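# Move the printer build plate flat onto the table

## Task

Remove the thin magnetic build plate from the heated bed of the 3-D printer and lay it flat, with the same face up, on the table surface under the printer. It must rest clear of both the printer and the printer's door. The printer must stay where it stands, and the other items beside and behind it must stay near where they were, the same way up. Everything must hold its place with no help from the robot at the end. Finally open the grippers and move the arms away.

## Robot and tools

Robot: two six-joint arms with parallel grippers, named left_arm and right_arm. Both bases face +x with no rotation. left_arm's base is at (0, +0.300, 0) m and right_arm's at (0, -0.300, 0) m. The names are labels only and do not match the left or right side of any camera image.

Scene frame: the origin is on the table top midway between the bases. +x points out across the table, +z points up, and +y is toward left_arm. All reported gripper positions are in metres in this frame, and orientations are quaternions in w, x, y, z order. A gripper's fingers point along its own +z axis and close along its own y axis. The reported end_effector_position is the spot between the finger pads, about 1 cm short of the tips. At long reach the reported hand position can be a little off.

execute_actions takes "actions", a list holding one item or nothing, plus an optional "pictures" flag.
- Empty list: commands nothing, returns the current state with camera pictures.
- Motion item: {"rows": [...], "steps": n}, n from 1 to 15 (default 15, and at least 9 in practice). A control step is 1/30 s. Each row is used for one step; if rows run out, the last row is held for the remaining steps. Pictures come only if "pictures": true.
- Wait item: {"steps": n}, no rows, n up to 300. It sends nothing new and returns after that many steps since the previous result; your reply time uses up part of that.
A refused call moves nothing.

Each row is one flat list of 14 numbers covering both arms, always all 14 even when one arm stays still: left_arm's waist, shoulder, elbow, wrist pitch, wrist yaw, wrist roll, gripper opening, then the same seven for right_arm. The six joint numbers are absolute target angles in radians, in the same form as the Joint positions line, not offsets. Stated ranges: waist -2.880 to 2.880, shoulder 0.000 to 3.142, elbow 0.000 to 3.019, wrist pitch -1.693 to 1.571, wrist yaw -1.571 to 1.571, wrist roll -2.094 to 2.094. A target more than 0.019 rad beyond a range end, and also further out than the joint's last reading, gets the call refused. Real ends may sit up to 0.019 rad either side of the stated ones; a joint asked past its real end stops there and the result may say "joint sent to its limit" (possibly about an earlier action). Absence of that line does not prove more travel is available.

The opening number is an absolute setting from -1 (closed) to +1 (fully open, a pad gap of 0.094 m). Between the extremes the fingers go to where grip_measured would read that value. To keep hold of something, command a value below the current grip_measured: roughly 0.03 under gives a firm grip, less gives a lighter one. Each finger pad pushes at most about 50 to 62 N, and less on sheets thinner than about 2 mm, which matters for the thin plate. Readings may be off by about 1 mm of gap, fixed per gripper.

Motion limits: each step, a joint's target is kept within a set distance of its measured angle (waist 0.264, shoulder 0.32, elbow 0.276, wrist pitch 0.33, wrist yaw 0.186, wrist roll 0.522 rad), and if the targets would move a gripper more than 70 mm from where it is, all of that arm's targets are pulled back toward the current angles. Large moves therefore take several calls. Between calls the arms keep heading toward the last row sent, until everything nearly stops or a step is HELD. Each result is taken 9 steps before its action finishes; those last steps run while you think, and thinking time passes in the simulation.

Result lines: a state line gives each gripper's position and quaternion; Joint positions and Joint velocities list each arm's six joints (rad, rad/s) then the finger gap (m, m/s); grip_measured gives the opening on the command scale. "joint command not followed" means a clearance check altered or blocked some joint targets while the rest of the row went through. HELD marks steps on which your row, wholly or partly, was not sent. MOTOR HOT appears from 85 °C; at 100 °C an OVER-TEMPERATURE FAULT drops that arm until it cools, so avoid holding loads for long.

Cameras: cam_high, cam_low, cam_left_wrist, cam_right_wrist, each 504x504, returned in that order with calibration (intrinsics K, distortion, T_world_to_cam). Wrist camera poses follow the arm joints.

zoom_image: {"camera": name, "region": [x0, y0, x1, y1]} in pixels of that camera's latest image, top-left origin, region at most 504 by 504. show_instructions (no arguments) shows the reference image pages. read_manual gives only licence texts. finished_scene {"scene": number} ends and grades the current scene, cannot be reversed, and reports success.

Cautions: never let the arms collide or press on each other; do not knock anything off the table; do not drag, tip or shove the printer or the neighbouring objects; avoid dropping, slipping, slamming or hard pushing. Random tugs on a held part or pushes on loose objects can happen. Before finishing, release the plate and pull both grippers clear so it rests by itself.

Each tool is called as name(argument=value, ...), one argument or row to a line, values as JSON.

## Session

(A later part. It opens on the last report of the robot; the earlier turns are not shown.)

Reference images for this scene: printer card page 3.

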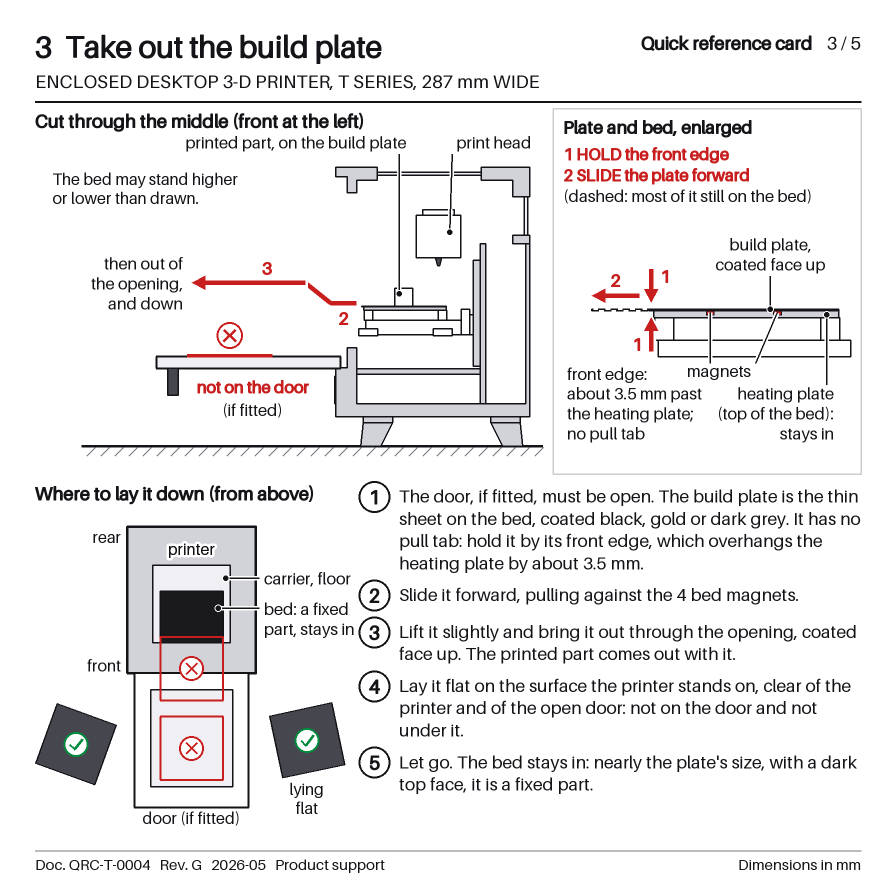

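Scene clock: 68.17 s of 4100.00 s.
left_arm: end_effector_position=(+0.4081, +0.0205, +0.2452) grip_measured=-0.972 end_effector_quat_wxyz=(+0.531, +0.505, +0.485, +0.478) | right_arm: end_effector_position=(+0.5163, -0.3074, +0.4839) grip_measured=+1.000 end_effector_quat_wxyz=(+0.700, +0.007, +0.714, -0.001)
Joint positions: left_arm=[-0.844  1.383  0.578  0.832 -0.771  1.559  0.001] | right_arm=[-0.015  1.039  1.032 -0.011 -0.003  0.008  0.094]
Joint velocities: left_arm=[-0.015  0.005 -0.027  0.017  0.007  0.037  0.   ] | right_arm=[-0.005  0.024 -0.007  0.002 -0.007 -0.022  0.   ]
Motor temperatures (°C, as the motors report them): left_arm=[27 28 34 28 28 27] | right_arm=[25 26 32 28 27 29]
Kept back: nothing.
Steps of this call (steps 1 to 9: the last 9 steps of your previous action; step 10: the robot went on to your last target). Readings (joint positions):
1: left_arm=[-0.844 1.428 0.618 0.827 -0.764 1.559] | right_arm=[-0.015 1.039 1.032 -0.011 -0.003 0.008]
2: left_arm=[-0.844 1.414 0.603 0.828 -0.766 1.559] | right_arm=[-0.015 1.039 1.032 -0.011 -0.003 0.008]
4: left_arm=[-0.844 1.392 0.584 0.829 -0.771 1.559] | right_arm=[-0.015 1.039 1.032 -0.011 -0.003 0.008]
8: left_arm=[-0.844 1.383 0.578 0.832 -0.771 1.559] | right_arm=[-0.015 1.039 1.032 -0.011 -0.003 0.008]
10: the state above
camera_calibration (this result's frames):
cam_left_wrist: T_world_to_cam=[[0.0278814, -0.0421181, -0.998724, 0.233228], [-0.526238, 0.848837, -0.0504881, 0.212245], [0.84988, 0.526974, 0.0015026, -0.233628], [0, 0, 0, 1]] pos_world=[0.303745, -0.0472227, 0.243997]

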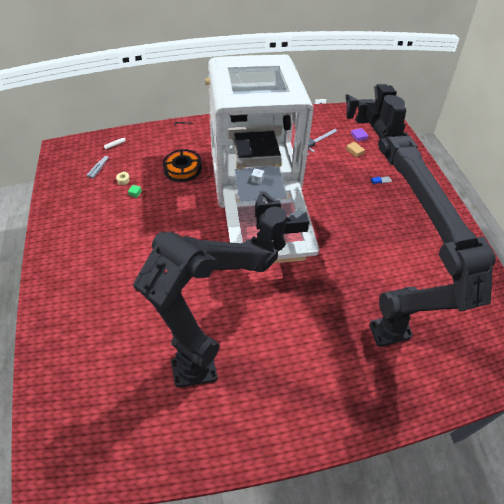

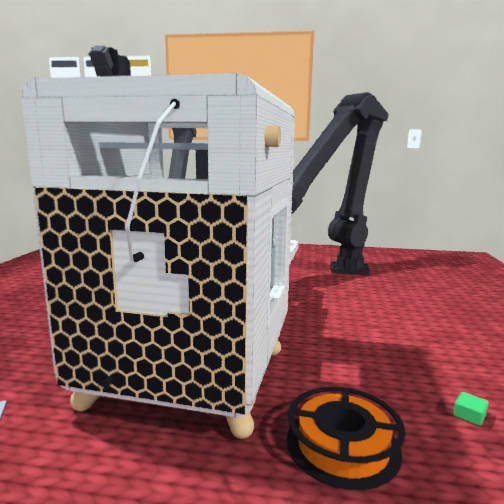

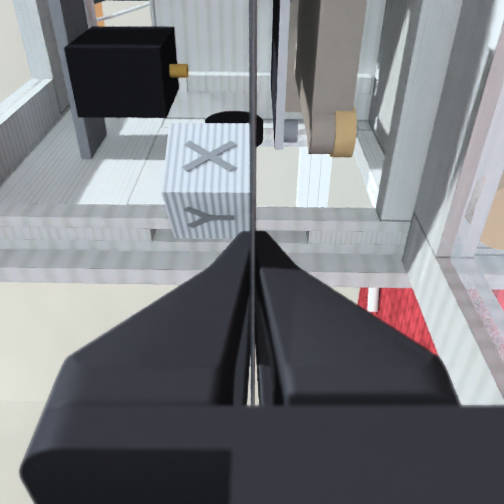

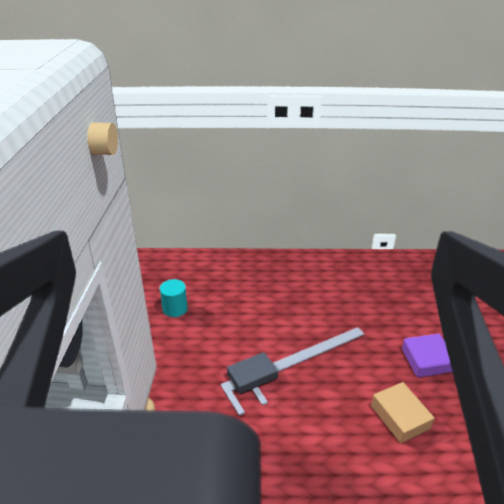

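execute_actions(
  actions=[
    {"rows": [[-0.838,1.3592,0.5889,0.866,-0.771,1.570,-1,-0.015,1.039,1.032,-0.011,-0.003,0.008,1],[-0.833,1.3494,0.5812,0.866,-0.771,1.570,-1,-0.015,1.039,1.032,-0.011,-0.003,0.008,1],[-0.824,1.3337,0.5688,0.866,-0.771,1.570,-1,-0.015,1.039,1.032,-0.011,-0.003,0.008,1],[-0.811,1.3129,0.5523,0.866,-0.771,1.570,-1,-0.015,1.039,1.032,-0.011,-0.003,0.008,1],[-0.794,1.2878,0.5325,0.866,-0.771,1.570,-1,-0.015,1.039,1.032,-0.011,-0.003,0.008,1],[-0.773,1.2598,0.5104,0.866,-0.771,1.570,-1,-0.015,1.039,1.032,-0.011,-0.003,0.008,1],[-0.748,1.2305,0.4873,0.866,-0.771,1.570,-1,-0.015,1.039,1.032,-0.011,-0.003,0.008,1],[-0.719,1.2012,0.4641,0.866,-0.771,1.570,-1,-0.015,1.039,1.032,-0.011,-0.003,0.008,1],[-0.687,1.1732,0.4420,0.866,-0.771,1.570,-1,-0.015,1.039,1.032,-0.011,-0.003,0.008,1],[-0.653,1.1481,0.4222,0.866,-0.771,1.570,-1,-0.015,1.039,1.032,-0.011,-0.003,0.008,1],[-0.618,1.1273,0.4057,0.866,-0.771,1.570,-1,-0.015,1.039,1.032,-0.011,-0.003,0.008,1],[-0.583,1.1117,0.3934,0.866,-0.771,1.570,-1,-0.015,1.039,1.032,-0.011,-0.003,0.008,1],[-0.548,1.1019,0.3857,0.866,-0.765,1.570,-1,-0.015,1.039,1.032,-0.011,-0.003,0.008,1],[-0.513,1.0985,0.3830,0.866,-0.751,1.570,-1,-0.015,1.039,1.032,-0.011,-0.003,0.008,1],[-0.478,1.0985,0.3830,0.866,-0.729,1.570,-1,-0.015,1.039,1.032,-0.011,-0.003,0.008,1]], "steps": 15},
  ],
)

execute_actions(
  actions=[
    {"rows": [[-0.443,1.102,0.383,0.866,-0.701,1.570,-1,-0.015,1.039,1.032,-0.011,-0.003,0.008,1],[-0.408,1.110,0.387,0.866,-0.6636,1.570,-1,-0.015,1.039,1.032,-0.011,-0.003,0.008,1],[-0.373,1.118,0.391,0.866,-0.6262,1.570,-1,-0.015,1.039,1.032,-0.011,-0.003,0.008,1],[-0.338,1.1237,0.395,0.8665,-0.5888,1.570,-1,-0.015,1.039,1.032,-0.011,-0.003,0.008,1],[-0.303,1.1289,0.397,0.8682,-0.5514,1.570,-1,-0.015,1.039,1.032,-0.011,-0.003,0.008,1],[-0.268,1.1366,0.397,0.8709,-0.5140,1.570,-1,-0.015,1.039,1.032,-0.011,-0.003,0.008,1],[-0.233,1.1475,0.397,0.8746,-0.4766,1.570,-1,-0.015,1.039,1.032,-0.011,-0.003,0.008,1],[-0.198,1.1625,0.397,0.8793,-0.4392,1.570,-1,-0.015,1.039,1.032,-0.011,-0.003,0.008,1],[-0.163,1.1806,0.397,0.8850,-0.4018,1.570,-1,-0.015,1.039,1.032,-0.011,-0.003,0.008,1],[-0.128,1.2013,0.397,0.8915,-0.3644,1.570,-1,-0.015,1.039,1.032,-0.011,-0.003,0.008,1],[-0.093,1.2245,0.397,0.8988,-0.3270,1.570,-1,-0.015,1.039,1.032,-0.011,-0.003,0.008,1],[-0.058,1.2499,0.397,0.9067,-0.2896,1.570,-1,-0.015,1.039,1.032,-0.011,-0.003,0.008,1],[-0.023,1.2771,0.397,0.9153,-0.2522,1.570,-1,-0.015,1.039,1.032,-0.011,-0.003,0.008,1],[0.011,1.3059,0.397,0.9243,-0.2148,1.570,-1,-0.015,1.039,1.032,-0.011,-0.003,0.008,1],[0.043,1.3357,0.397,0.9336,-0.1774,1.570,-1,-0.015,1.039,1.032,-0.011,-0.003,0.008,1]], "steps": 15},
  ],
)

execute_actions(
  actions=[
    {"rows": [[0.072,1.3664,0.397,0.9433,-0.1444,1.570,-1,-0.015,1.039,1.032,-0.011,-0.003,0.008,1],[0.097,1.3975,0.397,0.9530,-0.1134,1.570,-1,-0.015,1.039,1.032,-0.011,-0.003,0.008,1],[0.118,1.4286,0.397,0.9627,-0.0854,1.570,-1,-0.015,1.039,1.032,-0.011,-0.003,0.008,1],[0.135,1.4593,0.397,0.9724,-0.0614,1.570,-1,-0.015,1.039,1.032,-0.011,-0.003,0.008,1],[0.148,1.4891,0.397,0.9817,-0.0414,1.570,-1,-0.015,1.039,1.032,-0.011,-0.003,0.008,1],[0.157,1.5179,0.397,0.9907,-0.0254,1.570,-1,-0.015,1.039,1.032,-0.011,-0.003,0.008,1],[0.162,1.5451,0.397,0.9993,-0.0134,1.570,-1,-0.015,1.039,1.032,-0.011,-0.003,0.008,1],[0.164,1.5705,0.397,1.0072,-0.0054,1.570,-1,-0.015,1.039,1.032,-0.011,-0.003,0.008,1],[0.164,1.5937,0.397,1.0145,-0.0004,1.570,-1,-0.015,1.039,1.032,-0.011,-0.003,0.008,1],[0.164,1.6144,0.397,1.0210,0.002,1.570,-1,-0.015,1.039,1.032,-0.011,-0.003,0.008,1],[0.164,1.6325,0.397,1.0267,0.002,1.570,-1,-0.015,1.039,1.032,-0.011,-0.003,0.008,1],[0.164,1.6475,0.397,1.0314,0.002,1.570,-1,-0.015,1.039,1.032,-0.011,-0.003,0.008,1],[0.164,1.6594,0.397,1.0351,0.002,1.570,-1,-0.015,1.039,1.032,-0.011,-0.003,0.008,1],[0.164,1.6681,0.397,1.0378,0.002,1.570,-1,-0.015,1.039,1.032,-0.011,-0.003,0.008,1],[0.164,1.6740,0.397,1.0400,0.002,1.570,-1,-0.015,1.039,1.032,-0.011,-0.003,0.008,1]], "steps": 15},
  ],
)

execute_actions(
  actions=[
    {"steps": 17},
  ],
  pictures=true,
)

Scene clock: 76.80 s of 4100.00 s.
left_arm: end_effector_position=(+0.4046, +0.0373, +0.2439) grip_measured=-0.972 end_effector_quat_wxyz=(+0.526, +0.502, +0.488, +0.482) | right_arm: end_effector_position=(+0.5163, -0.3074, +0.4839) grip_measured=+1.000 end_effector_quat_wxyz=(+0.700, +0.007, +0.714, -0.001)
Joint positions: left_arm=[-0.825  1.351  0.544  0.832 -0.767  1.559  0.001] | right_arm=[-0.015  1.039  1.032 -0.011 -0.003  0.008  0.094]
Joint velocities: left_arm=[ 0.347 -0.571 -0.491 -0.017  0.051 -0.022  0.   ] | right_arm=[-0.015 -0.005 -0.007 -0.007  0.022  0.022  0.   ]
Motor temperatures (°C, as the motors report them): left_arm=[27 28 33 28 28 27] | right_arm=[25 26 32 28 27 29]
Steps of this call (steps 1 to 30: the robot went on to your last target; steps 31 to 90: nothing new was sent; then 5.43 s passed at rest; steps 91 to 96: the first 6 steps of this action). Readings (joint positions):
91: left_arm=[-0.844 1.383 0.578 0.832 -0.771 1.559] | right_arm=[-0.015 1.039 1.032 -0.011 -0.003 0.008]
92: left_arm=[-0.844 1.382 0.578 0.832 -0.771 1.559] | right_arm=[-0.015 1.039 1.032 -0.011 -0.003 0.008]
94: left_arm=[-0.840 1.376 0.570 0.832 -0.770 1.559] | right_arm=[-0.015 1.039 1.032 -0.011 -0.003 0.008]
96: the state above

Scene clock: 77.30 s of 4100.00 s.
left_arm: end_effector_position=(+0.4232, +0.2489, +0.2628) grip_measured=-0.972 end_effector_quat_wxyz=(+0.477, +0.408, +0.542, +0.559) | right_arm: end_effector_position=(+0.5163, -0.3074, +0.4839) grip_measured=+1.000 end_effector_quat_wxyz=(+0.700, +0.007, +0.714, -0.001)
Joint positions: left_arm=[-0.331  1.113  0.371  0.835 -0.549  1.559  0.001] | right_arm=[-0.015  1.039  1.032 -0.011 -0.003  0.008  0.094]
Joint velocities: left_arm=[0.962 0.161 0.002 0.027 0.93  0.022 0.   ] | right_arm=[-0.024 -0.015 -0.007  0.007  0.066 -0.007  0.   ]
Motor temperatures (°C, as the motors report them): left_arm=[27 28 33 28 28 27] | right_arm=[25 26 32 28 27 29]
Steps of this call (steps 1 to 9: the last 9 steps of your previous action; steps 10 to 15: the first 6 steps of this action). Readings (joint positions):
10: left_arm=[-0.498 1.102 0.371 0.834 -0.730 1.559] | right_arm=[-0.015 1.039 1.032 -0.011 -0.003 0.008]
11: left_arm=[-0.462 1.101 0.371 0.835 -0.700 1.559] | right_arm=[-0.015 1.039 1.032 -0.011 -0.003 0.008]
13: left_arm=[-0.396 1.104 0.371 0.835 -0.625 1.559] | right_arm=[-0.015 1.039 1.032 -0.011 -0.003 0.008]
15: the state above

Scene clock: 77.80 s of 4100.00 s.
left_arm: end_effector_position=(+0.4617, +0.3733, +0.1369) grip_measured=-0.972 end_effector_quat_wxyz=(+0.415, +0.483, +0.587, +0.499) | right_arm: end_effector_position=(+0.5163, -0.3074, +0.4839) grip_measured=+1.000 end_effector_quat_wxyz=(+0.700, +0.007, +0.714, -0.001)
Joint positions: left_arm=[ 0.141  1.461  0.371  0.932 -0.047  1.559  0.001] | right_arm=[-0.015  1.039  1.032 -0.011 -0.003  0.008  0.094]
Joint velocities: left_arm=[ 0.454  0.923 -0.017  0.247  0.432  0.007 -0.001] | right_arm=[-0.005 -0.015  0.007 -0.007 -0.007  0.037  0.   ]
Motor temperatures (°C, as the motors report them): left_arm=[27 28 33 28 28 27] | right_arm=[25 26 32 28 27 29]
Steps of this call (steps 1 to 9: the last 9 steps of your previous action; steps 10 to 15: the first 6 steps of this action). Readings (joint positions):
10: left_arm=[0.015 1.300 0.371 0.890 -0.177 1.559] | right_arm=[-0.015 1.039 1.032 -0.011 -0.003 0.008]
11: left_arm=[0.047 1.332 0.371 0.898 -0.144 1.559] | right_arm=[-0.015 1.039 1.032 -0.011 -0.003 0.008]
13: left_arm=[0.101 1.397 0.371 0.915 -0.088 1.559] | right_arm=[-0.015 1.039 1.032 -0.011 -0.003 0.008]
15: the state above

Scene clock: 78.37 s of 4100.00 s.
left_arm: end_effector_position=(+0.4579, +0.3774, +0.0581) grip_measured=-0.972 end_effector_quat_wxyz=(+0.385, +0.516, +0.619, +0.450) | right_arm: end_effector_position=(+0.5163, -0.3074, +0.4839) grip_measured=+1.000 end_effector_quat_wxyz=(+0.700, +0.007, +0.714, -0.001)
Joint positions: left_arm=[ 0.168  1.675  0.371  1.    -0.     1.559  0.001] | right_arm=[-0.015  1.039  1.032 -0.011 -0.003  0.008  0.094]
Joint velocities: left_arm=[-0.005 -0.015  0.007  0.007  0.037  0.022  0.   ] | right_arm=[-0.015 -0.005 -0.012 -0.007  0.022 -0.007  0.   ]
Motor temperatures (°C, as the motors report them): left_arm=[27 28 33 28 28 27] | right_arm=[25 26 32 28 27 29]
Kept back: nothing.
Steps of this call (steps 1 to 9: the last 9 steps of your previous action; steps 10 to 17: the robot went on to your last target). Readings (joint positions):
1: left_arm=[0.154 1.492 0.371 0.940 -0.032 1.559] | right_arm=[-0.015 1.039 1.032 -0.011 -0.003 0.008]
2: left_arm=[0.163 1.522 0.371 0.948 -0.020 1.559] | right_arm=[-0.015 1.039 1.032 -0.011 -0.003 0.008]
4: left_arm=[0.168 1.574 0.371 0.963 -0.006 1.559] | right_arm=[-0.015 1.039 1.032 -0.011 -0.003 0.008]
8: left_arm=[0.168 1.650 0.371 0.984 -0.000 1.559] | right_arm=[-0.015 1.039 1.032 -0.011 -0.003 0.008]
17: the state above
camera_calibration (this result's frames):
cam_left_wrist: T_world_to_cam=[[-0.280331, -0.0688531, -0.957431, 0.208813], [-0.695526, 0.701986, 0.153163, 0.0471834], [0.661558, 0.708854, -0.244677, -0.431844], [0, 0, 0, 1]] pos_world=[0.377044, 0.28737, 0.0870346]

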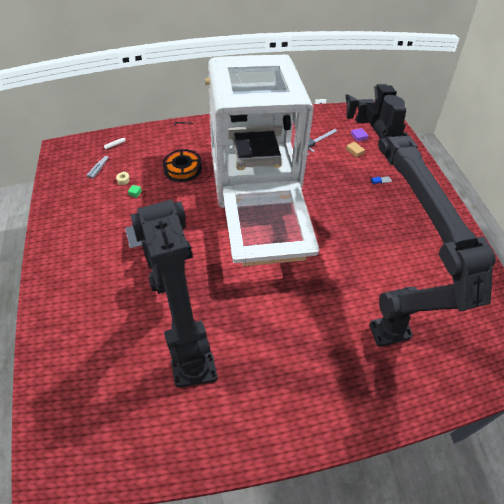

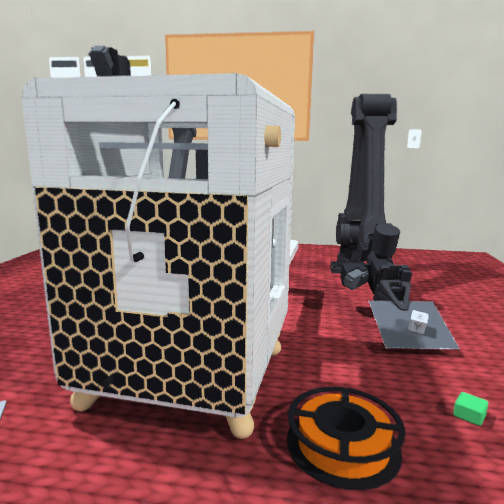

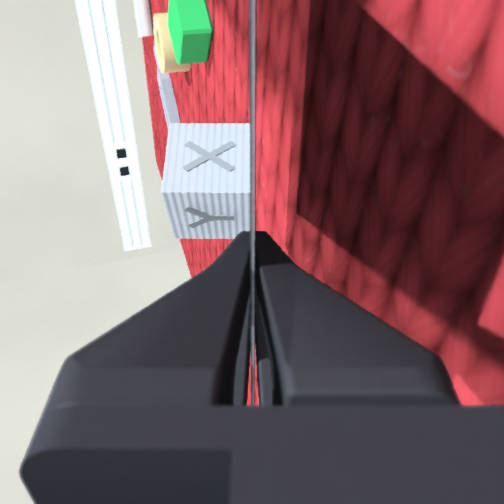

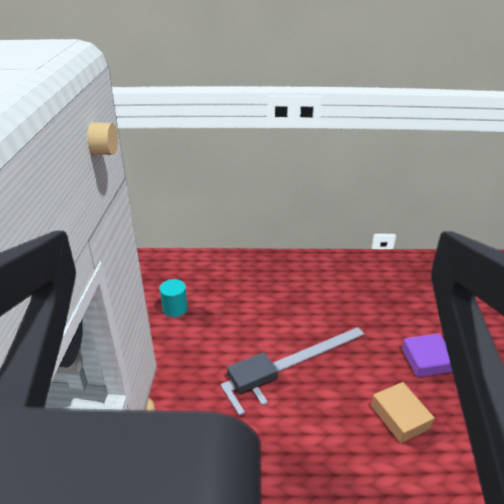

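execute_actions(
  actions=[
    {"rows": [[0.164,1.679,0.397,1.040,0.002,1.570,-1,-0.015,1.039,1.032,-0.011,-0.003,0.008,1],[0.164,1.684,0.397,1.040,0.002,1.570,-1,-0.015,1.039,1.032,-0.011,-0.003,0.008,1],[0.164,1.688,0.397,1.040,0.002,1.570,-1,-0.015,1.039,1.032,-0.011,-0.003,0.008,1],[0.164,1.691,0.397,1.040,0.002,1.570,-1,-0.015,1.039,1.032,-0.011,-0.003,0.008,1],[0.164,1.694,0.397,1.040,0.002,1.570,-1,-0.015,1.039,1.032,-0.011,-0.003,0.008,1],[0.164,1.697,0.397,1.040,0.002,1.570,-1,-0.015,1.039,1.032,-0.011,-0.003,0.008,1],[0.164,1.700,0.397,1.040,0.002,1.570,-1,-0.015,1.039,1.032,-0.011,-0.003,0.008,1],[0.164,1.703,0.397,1.040,0.002,1.570,-1,-0.015,1.039,1.032,-0.011,-0.003,0.008,1],[0.164,1.706,0.397,1.040,0.002,1.570,-1,-0.015,1.039,1.032,-0.011,-0.003,0.008,1],[0.164,1.708,0.397,1.040,0.002,1.570,-1,-0.015,1.039,1.032,-0.011,-0.003,0.008,1],[0.164,1.710,0.397,1.040,0.002,1.570,-1,-0.015,1.039,1.032,-0.011,-0.003,0.008,1]], "steps": 12},
  ],
)

execute_actions(
  actions=[
    {"steps": 15},
  ],
  pictures=true,
)

Scene clock: 79.13 s of 4100.00 s.
left_arm: end_effector_position=(+0.4579, +0.3774, +0.0580) grip_measured=-0.972 end_effector_quat_wxyz=(+0.385, +0.516, +0.619, +0.450) | right_arm: end_effector_position=(+0.5163, -0.3074, +0.4839) grip_measured=+1.000 end_effector_quat_wxyz=(+0.700, +0.007, +0.714, -0.001)
Joint positions: left_arm=[ 0.168  1.675  0.371  1.    -0.     1.559  0.001] | right_arm=[-0.015  1.039  1.032 -0.011 -0.003  0.008  0.094]
Joint velocities: left_arm=[-0.015 -0.005 -0.012  0.017  0.022  0.007 -0.001] | right_arm=[-0.005 -0.024 -0.022  0.002  0.066 -0.066  0.   ]
Motor temperatures (°C, as the motors report them): left_arm=[27 28 33 28 28 27] | right_arm=[25 26 32 28 27 29]
Steps of this call (steps 1 to 15: the robot went on to your last target; steps 16 to 20: nothing new was sent; steps 21 to 23: the first 3 steps of this action). Readings (joint positions):
21: left_arm=[0.168 1.675 0.371 1.000 -0.000 1.559] | right_arm=[-0.015 1.039 1.032 -0.011 -0.003 0.008]
22: left_arm=[0.168 1.675 0.371 1.000 -0.000 1.559] | right_arm=[-0.015 1.039 1.032 -0.011 -0.003 0.008]
23: the state above

Scene clock: 79.63 s of 4100.00 s.
left_arm: end_effector_position=(+0.4559, +0.3770, +0.0466) grip_measured=-0.972 end_effector_quat_wxyz=(+0.378, +0.521, +0.625, +0.442) | right_arm: end_effector_position=(+0.5163, -0.3074, +0.4839) grip_measured=+1.000 end_effector_quat_wxyz=(+0.700, +0.007, +0.714, -0.001)
Joint positions: left_arm=[ 0.168  1.702  0.371  1.002 -0.     1.559  0.001] | right_arm=[-0.015  1.039  1.032 -0.011 -0.003  0.008  0.094]
Joint velocities: left_arm=[-0.015 -0.015  0.002 -0.007  0.037  0.007 -0.   ] | right_arm=[-0.005 -0.015 -0.002 -0.017 -0.037 -0.022  0.   ]
Motor temperatures (°C, as the motors report them): left_arm=[27 28 33 28 28 27] | right_arm=[25 26 32 28 27 29]
Kept back: nothing.
Steps of this call (steps 1 to 9: the last 9 steps of your previous action; steps 10 to 15: the robot went on to your last target). Readings (joint positions):
1: left_arm=[0.168 1.675 0.371 1.000 -0.000 1.559] | right_arm=[-0.015 1.039 1.032 -0.011 -0.003 0.008]
2: left_arm=[0.168 1.676 0.371 1.001 -0.000 1.559] | right_arm=[-0.015 1.039 1.032 -0.011 -0.003 0.008]
4: left_arm=[0.168 1.681 0.371 1.001 -0.000 1.559] | right_arm=[-0.015 1.039 1.032 -0.011 -0.003 0.008]
8: left_arm=[0.168 1.694 0.371 1.002 -0.000 1.559] | right_arm=[-0.015 1.039 1.032 -0.011 -0.003 0.008]
15: the state above
camera_calibration (this result's frames):
cam_left_wrist: T_world_to_cam=[[-0.304003, -0.0728742, -0.94988, 0.20918], [-0.691547, 0.702662, 0.167418, 0.0450931], [0.655244, 0.707782, -0.264008, -0.428957], [0, 0, 0, 1]] pos_world=[0.375847, 0.287167, 0.0778989]

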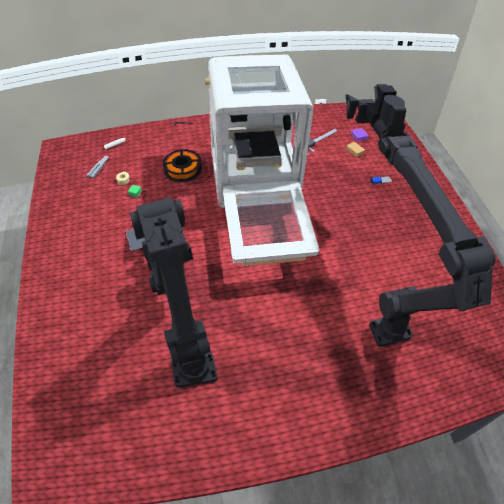

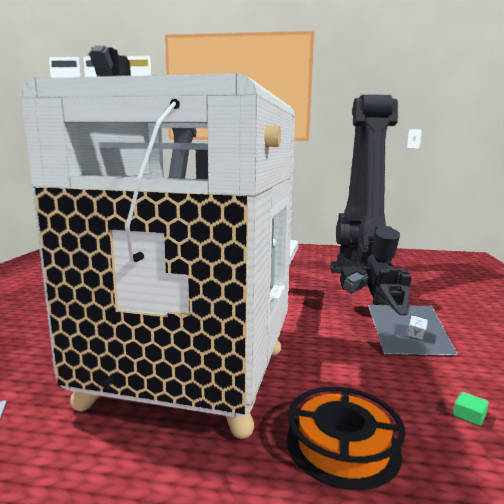

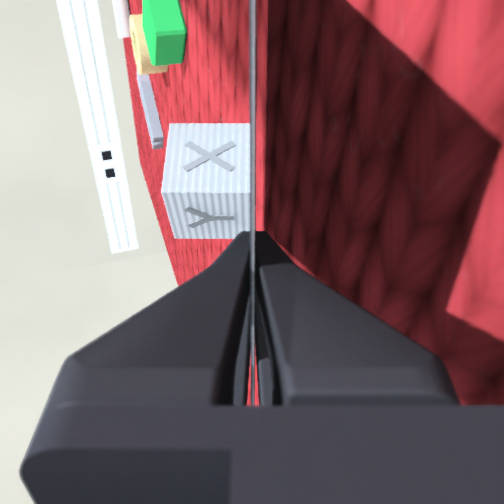

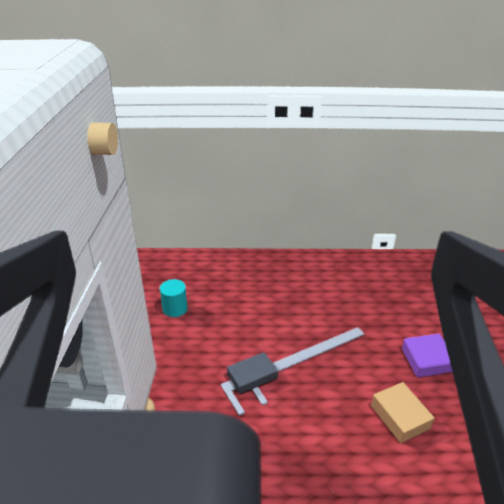

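execute_actions(
  actions=[
    {"rows": [[0.164,1.712,0.397,1.040,0.002,1.570,-1,-0.015,1.039,1.032,-0.011,-0.003,0.008,1],[0.164,1.714,0.397,1.040,0.002,1.570,-1,-0.015,1.039,1.032,-0.011,-0.003,0.008,1],[0.164,1.716,0.397,1.040,0.002,1.570,-1,-0.015,1.039,1.032,-0.011,-0.003,0.008,1],[0.164,1.717,0.397,1.040,0.002,1.570,-1,-0.015,1.039,1.032,-0.011,-0.003,0.008,1],[0.164,1.718,0.397,1.040,0.002,1.570,-1,-0.015,1.039,1.032,-0.011,-0.003,0.008,1],[0.164,1.719,0.397,1.040,0.002,1.570,-1,-0.015,1.039,1.032,-0.011,-0.003,0.008,1],[0.164,1.720,0.397,1.040,0.002,1.570,-1,-0.015,1.039,1.032,-0.011,-0.003,0.008,1]], "steps": 10},
  ],
)

execute_actions(
  actions=[
    {"steps": 16},
  ],
  pictures=true,
)

zoom_image(
  camera="cam_left_wrist",
  region=[200, 0, 320, 240],
)

Scene clock: 80.17 s of 4100.00 s.
left_arm: end_effector_position=(+0.4559, +0.3770, +0.0466) grip_measured=-0.972 end_effector_quat_wxyz=(+0.378, +0.521, +0.625, +0.442) | right_arm: end_effector_position=(+0.5163, -0.3074, +0.4839) grip_measured=+1.000 end_effector_quat_wxyz=(+0.700, +0.007, +0.714, -0.001)
Joint positions: left_arm=[ 0.168  1.702  0.371  1.002 -0.     1.559  0.001] | right_arm=[-0.015  1.039  1.032 -0.011 -0.003  0.008  0.094]
Joint velocities: left_arm=[-0.015  0.005  0.002  0.002  0.066 -0.11   0.   ] | right_arm=[ 0.005  0.005  0.017  0.007 -0.051 -0.037  0.   ]
Motor temperatures (°C, as the motors report them): left_arm=[27 28 33 28 28 27] | right_arm=[25 26 32 28 27 29]
Steps of this call (steps 1 to 15: the robot went on to your last target; step 16: the first step of this action). Readings (joint positions):
16: the state above

Scene clock: 80.70 s of 4100.00 s.
left_arm: end_effector_position=(+0.4553, +0.3769, +0.0434) grip_measured=-0.972 end_effector_quat_wxyz=(+0.376, +0.522, +0.626, +0.440) | right_arm: end_effector_position=(+0.5163, -0.3074, +0.4839) grip_measured=+1.000 end_effector_quat_wxyz=(+0.700, +0.007, +0.714, -0.001)
Joint positions: left_arm=[0.168 1.709 0.371 1.002 0.    1.559 0.001] | right_arm=[-0.015  1.039  1.032 -0.011 -0.003  0.008  0.094]
Joint velocities: left_arm=[-0.015 -0.005  0.002 -0.002  0.007 -0.022 -0.   ] | right_arm=[-0.005 -0.005 -0.012 -0.007 -0.037  0.007  0.   ]
Motor temperatures (°C, as the motors report them): left_arm=[27 28 33 28 28 27] | right_arm=[25 26 32 28 27 29]
Kept back: nothing.
Steps of this call (steps 1 to 9: the last 9 steps of your previous action; steps 10 to 15: the robot went on to your last target; step 16: nothing new was sent). Readings (joint positions):
1: left_arm=[0.168 1.702 0.371 1.002 0.000 1.559] | right_arm=[-0.015 1.039 1.032 -0.011 -0.003 0.008]
2: left_arm=[0.168 1.702 0.371 1.002 0.000 1.559] | right_arm=[-0.015 1.039 1.032 -0.011 -0.003 0.008]
4: left_arm=[0.168 1.703 0.371 1.002 0.000 1.559] | right_arm=[-0.015 1.039 1.032 -0.011 -0.003 0.008]
8: left_arm=[0.168 1.707 0.371 1.002 0.000 1.559] | right_arm=[-0.015 1.039 1.032 -0.011 -0.003 0.008]
16: the state above
All arms were judged still, so your last target was given up. Only a new action makes them travel on or press farther. Fingers that are still opening or closing keep moving.
camera_calibration (this result's frames):
cam_left_wrist: T_world_to_cam=[[-0.310789, -0.0740312, -0.947591, 0.209382], [-0.690086, 0.703138, 0.1714, 0.0443134], [0.653598, 0.707189, -0.269616, -0.428071], [0, 0, 0, 1]] pos_world=[0.37544, 0.287069, 0.0753985]

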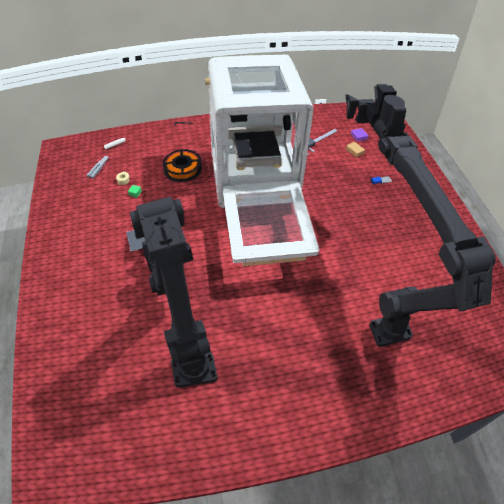

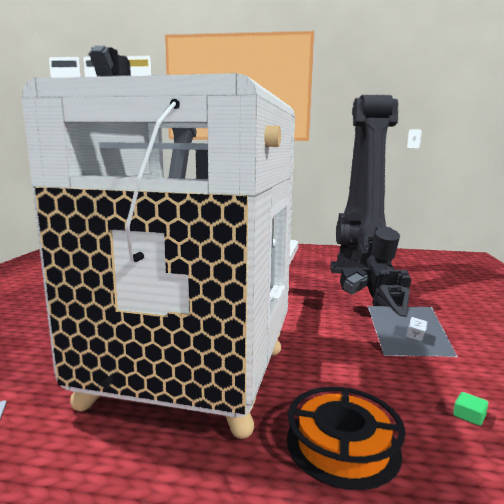

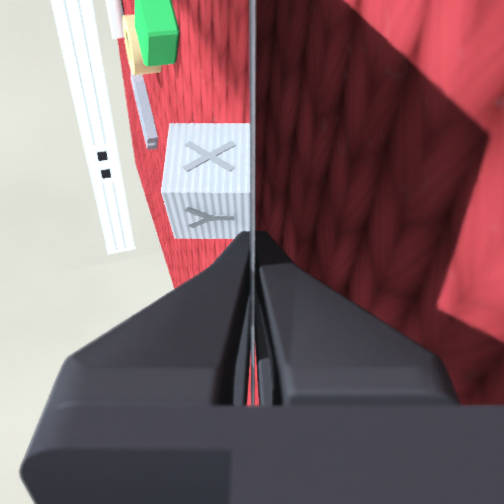

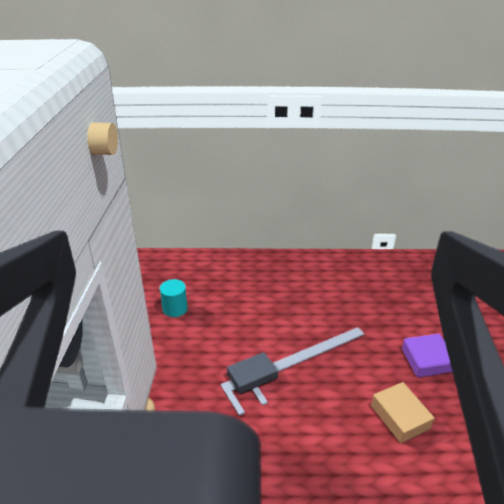

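Region (200, 0, 320, 240) of cam_left_wrist's 504x504 image, scaled by 2.100, with more detail than that image has.

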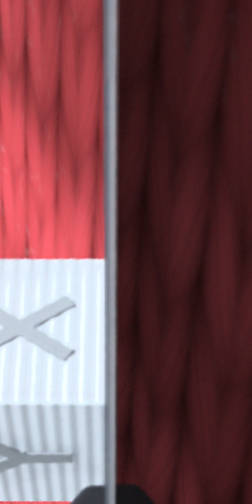

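execute_actions(
  actions=[
    {"rows": [[0.164,1.714,0.397,1.028,0.002,1.570,-1,-0.015,1.039,1.032,-0.011,-0.003,0.008,1],[0.164,1.708,0.397,1.016,0.002,1.570,-1,-0.015,1.039,1.032,-0.011,-0.003,0.008,1],[0.164,1.702,0.397,1.006,0.002,1.570,-0.975,-0.015,1.039,1.032,-0.011,-0.003,0.008,1],[0.164,1.697,0.397,1.000,0.002,1.570,-0.95,-0.015,1.039,1.032,-0.011,-0.003,0.008,1],[0.164,1.693,0.397,0.996,0.002,1.570,-0.92,-0.015,1.039,1.032,-0.011,-0.003,0.008,1],[0.164,1.690,0.397,0.993,0.002,1.570,-0.885,-0.015,1.039,1.032,-0.011,-0.003,0.008,1],[0.164,1.688,0.397,0.990,0.002,1.570,-0.845,-0.015,1.039,1.032,-0.011,-0.003,0.008,1],[0.164,1.688,0.397,0.986,0.002,1.570,-0.80,-0.015,1.039,1.032,-0.011,-0.003,0.008,1],[0.164,1.688,0.397,0.980,0.002,1.570,-0.755,-0.015,1.039,1.032,-0.011,-0.003,0.008,1],[0.164,1.688,0.397,0.973,0.002,1.570,-0.71,-0.015,1.039,1.032,-0.011,-0.003,0.008,1],[0.164,1.688,0.397,0.965,0.002,1.570,-0.665,-0.015,1.039,1.032,-0.011,-0.003,0.008,1],[0.164,1.688,0.397,0.956,0.002,1.570,-0.62,-0.015,1.039,1.032,-0.011,-0.003,0.008,1],[0.164,1.688,0.397,0.947,0.002,1.570,-0.58,-0.015,1.039,1.032,-0.011,-0.003,0.008,1],[0.164,1.688,0.397,0.938,0.002,1.570,-0.545,-0.015,1.039,1.032,-0.011,-0.003,0.008,1],[0.164,1.688,0.397,0.930,0.002,1.570,-0.52,-0.015,1.039,1.032,-0.011,-0.003,0.008,1]], "steps": 15},
  ],
)

execute_actions(
  actions=[
    {"rows": [[0.164,1.686,0.397,0.925,0.002,1.570,-0.52,-0.015,1.039,1.032,-0.011,-0.003,0.008,1],[0.164,1.684,0.397,0.922,0.002,1.570,-0.52,-0.015,1.039,1.032,-0.011,-0.003,0.008,1],[0.164,1.682,0.397,0.920,0.002,1.570,-0.52,-0.015,1.039,1.032,-0.011,-0.003,0.008,1]], "steps": 9},
  ],
)

execute_actions(
  actions=[
    {"steps": 10},
  ],
  pictures=true,
)

Scene clock: 83.43 s of 4100.00 s.
left_arm: end_effector_position=(+0.4553, +0.3769, +0.0434) grip_measured=-0.903 end_effector_quat_wxyz=(+0.376, +0.522, +0.626, +0.440) | right_arm: end_effector_position=(+0.5163, -0.3074, +0.4839) grip_measured=+1.000 end_effector_quat_wxyz=(+0.700, +0.007, +0.714, -0.001)
Joint positions: left_arm=[0.168 1.709 0.371 1.002 0.    1.559 0.005] | right_arm=[-0.015  1.039  1.032 -0.011 -0.003  0.008  0.094]
Joint velocities: left_arm=[ 0.005 -0.024 -0.002 -0.002 -0.022 -0.007  0.033] | right_arm=[-0.024 -0.015  0.002 -0.012 -0.066 -0.037  0.   ]
Motor temperatures (°C, as the motors report them): left_arm=[27 28 32 28 28 27] | right_arm=[25 26 32 28 27 29]
Steps of this call (steps 1 to 76: nothing new was sent; steps 77 to 82: the first 6 steps of this action). Readings (joint positions):
77: left_arm=[0.168 1.709 0.371 1.002 0.000 1.559] | right_arm=[-0.015 1.039 1.032 -0.011 -0.003 0.008]
78: left_arm=[0.168 1.709 0.371 1.002 0.000 1.559] | right_arm=[-0.015 1.039 1.032 -0.011 -0.003 0.008]
80: left_arm=[0.168 1.709 0.371 1.002 0.000 1.559] | right_arm=[-0.015 1.039 1.032 -0.011 -0.003 0.008]
82: the state above

Scene clock: 83.73 s of 4100.00 s.
left_arm: end_effector_position=(+0.4516, +0.3762, +0.0334) grip_measured=-0.535 end_effector_quat_wxyz=(+0.365, +0.530, +0.636, +0.426) | right_arm: end_effector_position=(+0.5163, -0.3074, +0.4839) grip_measured=+1.000 end_effector_quat_wxyz=(+0.700, +0.007, +0.714, -0.001)
Joint positions: left_arm=[0.168 1.709 0.371 0.958 0.    1.559 0.022] | right_arm=[-0.015  1.039  1.032 -0.011 -0.003  0.008  0.094]
Joint velocities: left_arm=[ 0.015 -0.005 -0.012 -0.266 -0.081 -0.022  0.029] | right_arm=[-0.015 -0.005  0.002 -0.002  0.022  0.007  0.   ]
Motor temperatures (°C, as the motors report them): left_arm=[27 28 32 28 28 27] | right_arm=[25 26 32 28 27 29]
Kept back: the last 9 steps of this action.
Steps of this call (steps 1 to 9: the last 9 steps of your previous action). Readings (joint positions):
1: left_arm=[0.168 1.709 0.371 1.002 0.000 1.559] | right_arm=[-0.015 1.039 1.032 -0.011 -0.003 0.008]
2: left_arm=[0.168 1.709 0.371 1.001 0.000 1.559] | right_arm=[-0.015 1.039 1.032 -0.011 -0.003 0.008]
4: left_arm=[0.168 1.709 0.371 0.994 0.000 1.559] | right_arm=[-0.015 1.039 1.032 -0.011 -0.003 0.008]
8: left_arm=[0.168 1.709 0.371 0.967 0.000 1.559] | right_arm=[-0.015 1.039 1.032 -0.011 -0.003 0.008]
9: the state above

Scene clock: 84.07 s of 4100.00 s.
left_arm: end_effector_position=(+0.4493, +0.3758, +0.0278) grip_measured=-0.522 end_effector_quat_wxyz=(+0.358, +0.535, +0.641, +0.418) | right_arm: end_effector_position=(+0.5163, -0.3074, +0.4839) grip_measured=+1.000 end_effector_quat_wxyz=(+0.700, +0.007, +0.714, -0.001)
Joint positions: left_arm=[0.168 1.708 0.371 0.932 0.    1.559 0.022] | right_arm=[-0.015  1.039  1.032 -0.011 -0.003  0.008  0.094]
Joint velocities: left_arm=[-0.015 -0.034 -0.007 -0.002  0.037  0.051 -0.   ] | right_arm=[-0.005 -0.015 -0.002 -0.007  0.007  0.022  0.   ]
Motor temperatures (°C, as the motors report them): left_arm=[27 28 32 28 28 27] | right_arm=[25 26 32 28 27 29]
Kept back: nothing.
Steps of this call (steps 1 to 9: the last 9 steps of your previous action; step 10: the robot went on to your last target). Readings (joint positions):
1: left_arm=[0.168 1.709 0.371 0.950 0.000 1.559] | right_arm=[-0.015 1.039 1.032 -0.011 -0.003 0.008]
2: left_arm=[0.168 1.709 0.371 0.944 0.000 1.559] | right_arm=[-0.015 1.039 1.032 -0.011 -0.003 0.008]
4: left_arm=[0.168 1.709 0.371 0.935 0.000 1.559] | right_arm=[-0.015 1.039 1.032 -0.011 -0.003 0.008]
8: left_arm=[0.168 1.709 0.371 0.932 0.000 1.559] | right_arm=[-0.015 1.039 1.032 -0.011 -0.003 0.008]
10: the state above
camera_calibration (this result's frames):
cam_left_wrist: T_world_to_cam=[[-0.374494, -0.0848519, -0.923339, 0.224669], [-0.677106, 0.705343, 0.209806, 0.0357947], [0.633468, 0.70377, -0.3216, -0.415804], [0, 0, 0, 1]] pos_world=[0.371772, 0.286446, 0.0662132]

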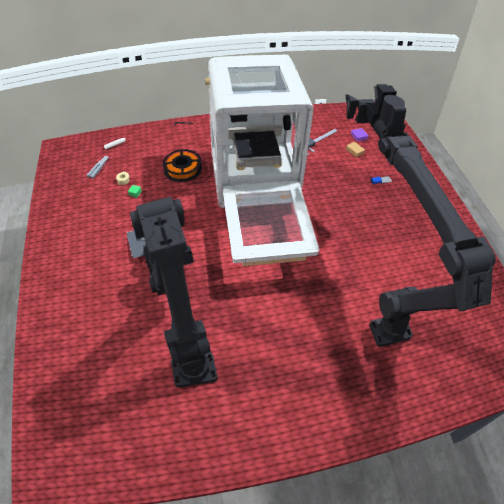

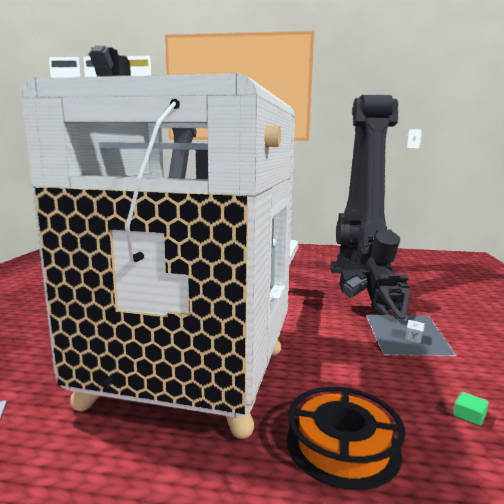

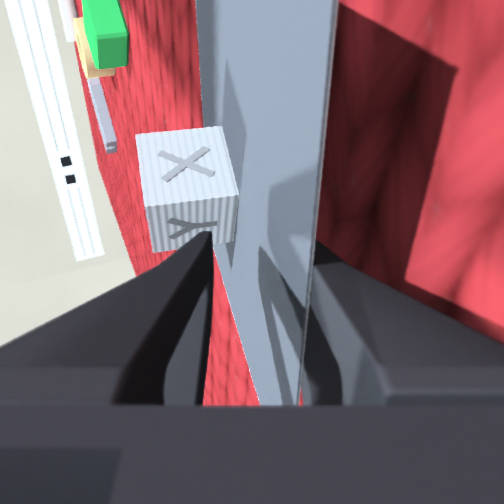

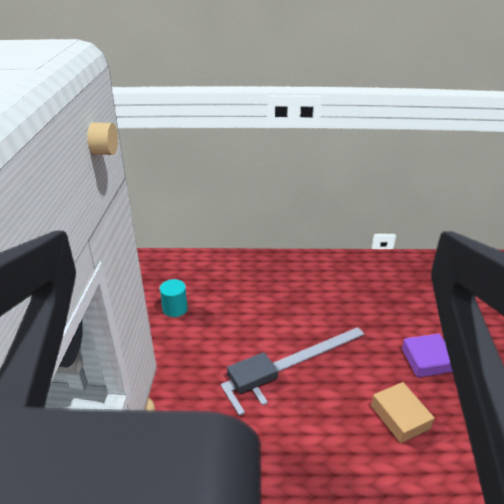

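execute_actions(
  actions=[
    {"rows": [[0.164,1.6808,0.397,0.9200,0.002,1.570,-0.52,-0.015,1.039,1.032,-0.011,-0.003,0.008,1],[0.164,1.6772,0.397,0.9194,0.002,1.570,-0.52,-0.015,1.039,1.032,-0.011,-0.003,0.008,1],[0.164,1.6714,0.397,0.9146,0.002,1.570,-0.52,-0.015,1.039,1.032,-0.011,-0.003,0.008,1],[0.164,1.6635,0.397,0.9051,0.002,1.570,-0.52,-0.015,1.039,1.032,-0.011,-0.003,0.008,1],[0.164,1.6536,0.397,0.8912,0.002,1.570,-0.52,-0.015,1.039,1.032,-0.011,-0.003,0.008,1],[0.164,1.6420,0.397,0.8732,0.002,1.570,-0.52,-0.015,1.039,1.032,-0.011,-0.003,0.008,1],[0.164,1.6290,0.397,0.8515,0.002,1.570,-0.52,-0.015,1.039,1.032,-0.011,-0.003,0.008,1],[0.164,1.6150,0.397,0.8266,0.002,1.570,-0.52,-0.015,1.039,1.032,-0.011,-0.003,0.008,1],[0.164,1.6002,0.397,0.7993,0.002,1.570,-0.52,-0.015,1.039,1.032,-0.011,-0.003,0.008,1],[0.164,1.5850,0.397,0.7701,0.002,1.570,-0.52,-0.015,1.039,1.032,-0.011,-0.003,0.008,1],[0.164,1.5698,0.397,0.7398,0.002,1.570,-0.52,-0.015,1.039,1.032,-0.011,-0.003,0.008,1],[0.164,1.5550,0.397,0.7092,0.002,1.570,-0.52,-0.015,1.039,1.032,-0.011,-0.003,0.008,1],[0.164,1.5410,0.397,0.6789,0.002,1.570,-0.52,-0.015,1.039,1.032,-0.011,-0.003,0.008,1]], "steps": 13},
  ],
)

execute_actions(
  actions=[
    {"rows": [[0.164,1.5280,0.397,0.6497,0.002,1.570,-0.52,-0.015,1.039,1.032,-0.011,-0.003,0.008,1],[0.164,1.5164,0.397,0.6224,0.002,1.570,-0.52,-0.015,1.039,1.032,-0.011,-0.003,0.008,1],[0.164,1.5065,0.397,0.5975,0.002,1.570,-0.52,-0.015,1.039,1.032,-0.011,-0.003,0.008,1],[0.164,1.4986,0.397,0.5758,0.002,1.570,-0.52,-0.015,1.039,1.032,-0.011,-0.003,0.008,1],[0.164,1.4928,0.397,0.5578,0.002,1.570,-0.52,-0.015,1.039,1.032,-0.011,-0.003,0.008,1],[0.164,1.4892,0.397,0.5439,0.002,1.570,-0.52,-0.015,1.039,1.032,-0.011,-0.003,0.008,1],[0.164,1.4880,0.397,0.5344,0.002,1.570,-0.52,-0.015,1.039,1.032,-0.011,-0.003,0.008,1],[0.164,1.4880,0.397,0.5296,0.002,1.570,-0.52,-0.015,1.039,1.032,-0.011,-0.003,0.008,1],[0.164,1.4880,0.397,0.5290,0.002,1.570,-0.52,-0.015,1.039,1.032,-0.011,-0.003,0.008,1]], "steps": 9},
  ],
)

execute_actions(
  actions=[
    {"steps": 15},
  ],
  pictures=true,
)

Scene clock: 86.80 s of 4100.00 s.
left_arm: end_effector_position=(+0.4493, +0.3758, +0.0288) grip_measured=-0.522 end_effector_quat_wxyz=(+0.358, +0.535, +0.641, +0.418) | right_arm: end_effector_position=(+0.5163, -0.3074, +0.4839) grip_measured=+1.000 end_effector_quat_wxyz=(+0.700, +0.007, +0.714, -0.001)
Joint positions: left_arm=[0.168 1.703 0.371 0.927 0.    1.559 0.022] | right_arm=[-0.015  1.039  1.032 -0.011 -0.003  0.008  0.094]
Joint velocities: left_arm=[ 0.005 -0.112  0.007 -0.139 -0.022  0.051 -0.001] | right_arm=[ 0.015 -0.015  0.012 -0.007 -0.022 -0.037  0.   ]
Motor temperatures (°C, as the motors report them): left_arm=[27 28 32 28 28 27] | right_arm=[25 26 32 28 27 29]
Steps of this call (steps 1 to 30: the robot went on to your last target; steps 31 to 78: nothing new was sent; steps 79 to 82: the first 4 steps of this action). Readings (joint positions):
79: left_arm=[0.168 1.707 0.371 0.932 0.000 1.559] | right_arm=[-0.015 1.039 1.032 -0.011 -0.003 0.008]
80: left_arm=[0.168 1.707 0.371 0.932 0.000 1.559] | right_arm=[-0.015 1.039 1.032 -0.011 -0.003 0.008]
82: the state above

Scene clock: 87.10 s of 4100.00 s.
left_arm: end_effector_position=(+0.4419, +0.3746, +0.0377) grip_measured=-0.522 end_effector_quat_wxyz=(+0.340, +0.546, +0.654, +0.398) | right_arm: end_effector_position=(+0.5163, -0.3074, +0.4839) grip_measured=+1.000 end_effector_quat_wxyz=(+0.700, +0.007, +0.714, -0.001)
Joint positions: left_arm=[0.168 1.591 0.371 0.75  0.    1.559 0.022] | right_arm=[-0.015  1.039  1.032 -0.011 -0.003  0.008  0.094]
Joint velocities: left_arm=[-0.005 -0.493  0.002 -0.867  0.066 -0.022 -0.   ] | right_arm=[-0.015 -0.015  0.007 -0.012  0.11  -0.007  0.   ]
Motor temperatures (°C, as the motors report them): left_arm=[27 28 32 28 28 27] | right_arm=[25 26 32 28 27 29]
Kept back: the last 9 steps of this action.
Steps of this call (steps 1 to 9: the last 9 steps of your previous action). Readings (joint positions):
1: left_arm=[0.168 1.698 0.371 0.920 0.000 1.559] | right_arm=[-0.015 1.039 1.032 -0.011 -0.003 0.008]
2: left_arm=[0.168 1.691 0.371 0.909 0.000 1.559] | right_arm=[-0.015 1.039 1.032 -0.011 -0.003 0.008]
4: left_arm=[0.168 1.670 0.371 0.877 0.000 1.559] | right_arm=[-0.015 1.039 1.032 -0.011 -0.003 0.008]
8: left_arm=[0.168 1.607 0.371 0.778 0.000 1.559] | right_arm=[-0.015 1.039 1.032 -0.011 -0.003 0.008]
9: the state above

Scene clock: 87.60 s of 4100.00 s.
left_arm: end_effector_position=(+0.4243, +0.3716, +0.0289) grip_measured=-0.522 end_effector_quat_wxyz=(+0.305, +0.566, +0.678, +0.357) | right_arm: end_effector_position=(+0.5163, -0.3074, +0.4839) grip_measured=+1.000 end_effector_quat_wxyz=(+0.700, +0.007, +0.714, -0.001)
Joint positions: left_arm=[0.168 1.506 0.371 0.54  0.    1.559 0.022] | right_arm=[-0.015  1.039  1.032 -0.011 -0.003  0.008  0.094]
Joint velocities: left_arm=[ 0.005 -0.005 -0.007 -0.017 -0.051  0.037  0.001] | right_arm=[-0.015 -0.005 -0.002  0.002 -0.081 -0.022  0.   ]
Motor temperatures (°C, as the motors report them): left_arm=[27 28 32 28 28 27] | right_arm=[25 26 32 28 27 29]
Kept back: nothing.
Steps of this call (steps 1 to 9: the last 9 steps of your previous action; steps 10 to 15: the robot went on to your last target). Readings (joint positions):
1: left_arm=[0.168 1.574 0.371 0.720 0.000 1.559] | right_arm=[-0.015 1.039 1.032 -0.011 -0.003 0.008]
2: left_arm=[0.168 1.559 0.371 0.692 0.000 1.559] | right_arm=[-0.015 1.039 1.032 -0.011 -0.003 0.008]
4: left_arm=[0.168 1.533 0.371 0.638 0.000 1.559] | right_arm=[-0.015 1.039 1.032 -0.011 -0.003 0.008]
8: left_arm=[0.168 1.506 0.371 0.563 0.000 1.559] | right_arm=[-0.015 1.039 1.032 -0.011 -0.003 0.008]
15: the state above
camera_calibration (this result's frames):
cam_left_wrist: T_world_to_cam=[[-0.538961, -0.112788, -0.834745, 0.293529], [-0.628535, 0.713593, 0.309401, -0.0049269], [0.560772, 0.691422, -0.45549, -0.357316], [0, 0, 0, 1]] pos_world=[0.355477, 0.283678, 0.0837928]

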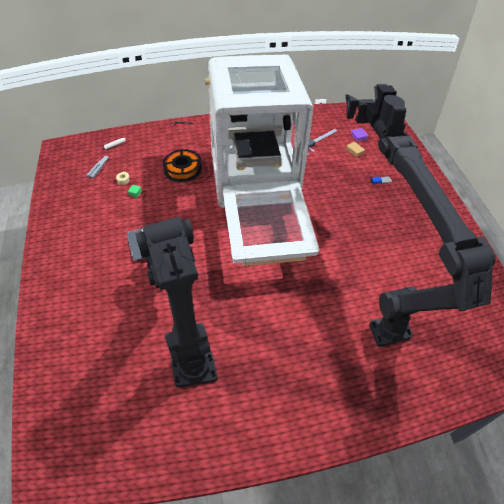

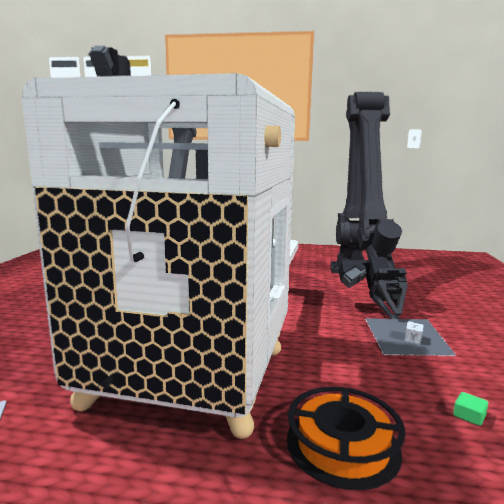

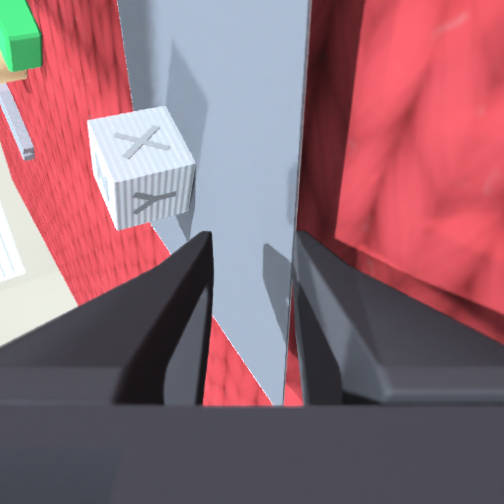

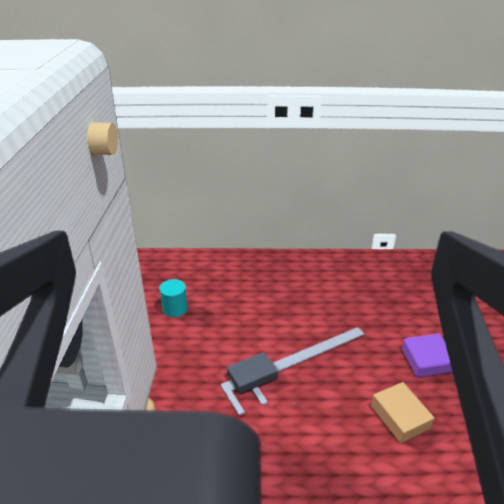

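execute_actions(
  actions=[],
)

Scene clock: 88.37 s of 4100.00 s.
left_arm: end_effector_position=(+0.4243, +0.3716, +0.0289) grip_measured=-0.522 end_effector_quat_wxyz=(+0.305, +0.566, +0.678, +0.357) | right_arm: end_effector_position=(+0.5163, -0.3074, +0.4839) grip_measured=+1.000 end_effector_quat_wxyz=(+0.700, +0.007, +0.714, -0.001)
Joint positions: left_arm=[0.168 1.506 0.371 0.54  0.    1.559 0.022] | right_arm=[-0.015  1.039  1.032 -0.011 -0.003  0.008  0.094]
Joint velocities: left_arm=[ 0.005  0.005  0.002 -0.012 -0.037  0.007 -0.001] | right_arm=[-0.015 -0.015 -0.012 -0.012  0.051 -0.051  0.   ]
Motor temperatures (°C, as the motors report them): left_arm=[27 28 32 28 28 27] | right_arm=[25 26 32 28 27 29]
Kept back: nothing.
Steps of this call (steps 1 to 15: the robot went on to your last target; steps 16 to 23: nothing new was sent). Readings (joint positions):
1: left_arm=[0.168 1.506 0.371 0.540 0.000 1.559] | right_arm=[-0.015 1.039 1.032 -0.011 -0.003 0.008]
2: left_arm=[0.168 1.506 0.371 0.540 0.000 1.559] | right_arm=[-0.015 1.039 1.032 -0.011 -0.003 0.008]
4: left_arm=[0.168 1.506 0.371 0.540 0.000 1.559] | right_arm=[-0.015 1.039 1.032 -0.011 -0.003 0.008]
8: left_arm=[0.168 1.506 0.371 0.540 0.000 1.559] | right_arm=[-0.015 1.039 1.032 -0.011 -0.003 0.008]
23: the state above
All arms were judged still, so your last target was given up. Only a new action makes them travel on or press farther. Fingers that are still opening or closing keep moving.
camera_calibration (this result's frames):
cam_left_wrist: T_world_to_cam=[[-0.538961, -0.112788, -0.834745, 0.293529], [-0.628535, 0.713593, 0.309401, -0.0049269], [0.560772, 0.691422, -0.45549, -0.357316], [0, 0, 0, 1]] pos_world=[0.355477, 0.283678, 0.0837928]

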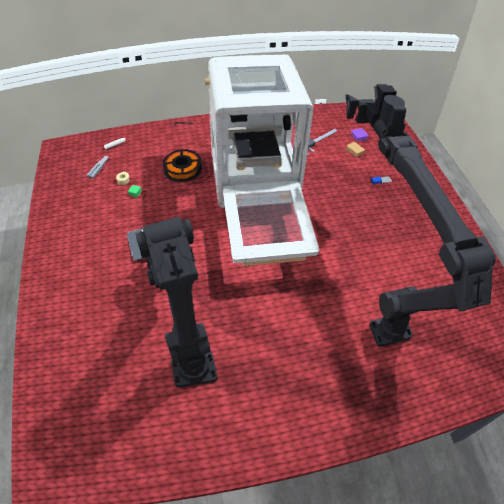

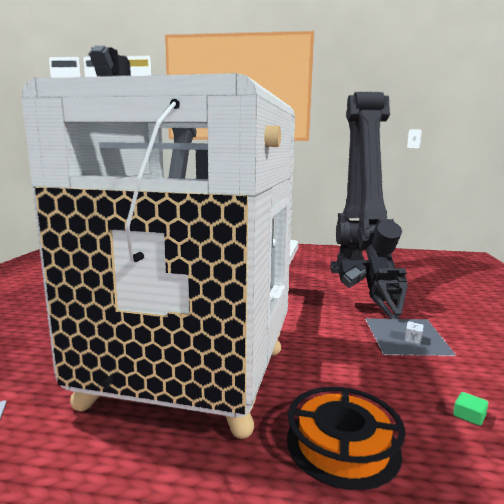

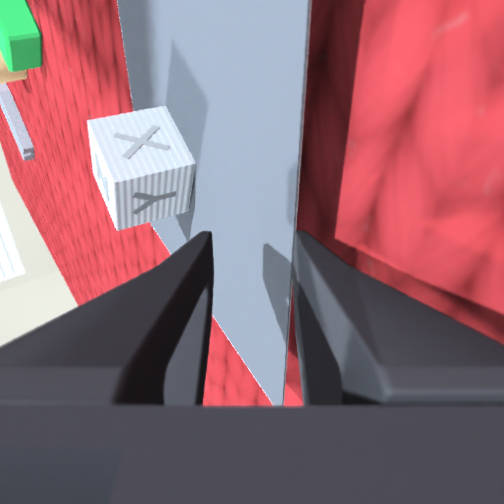

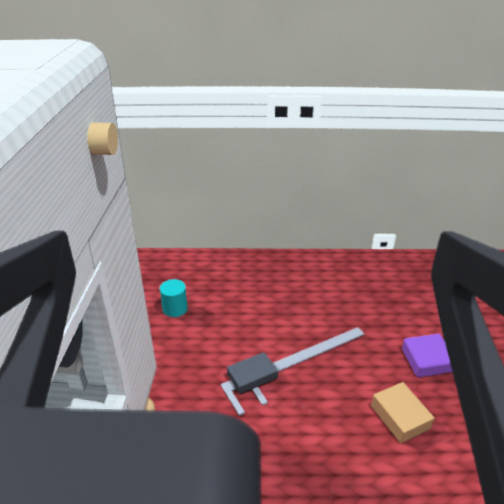

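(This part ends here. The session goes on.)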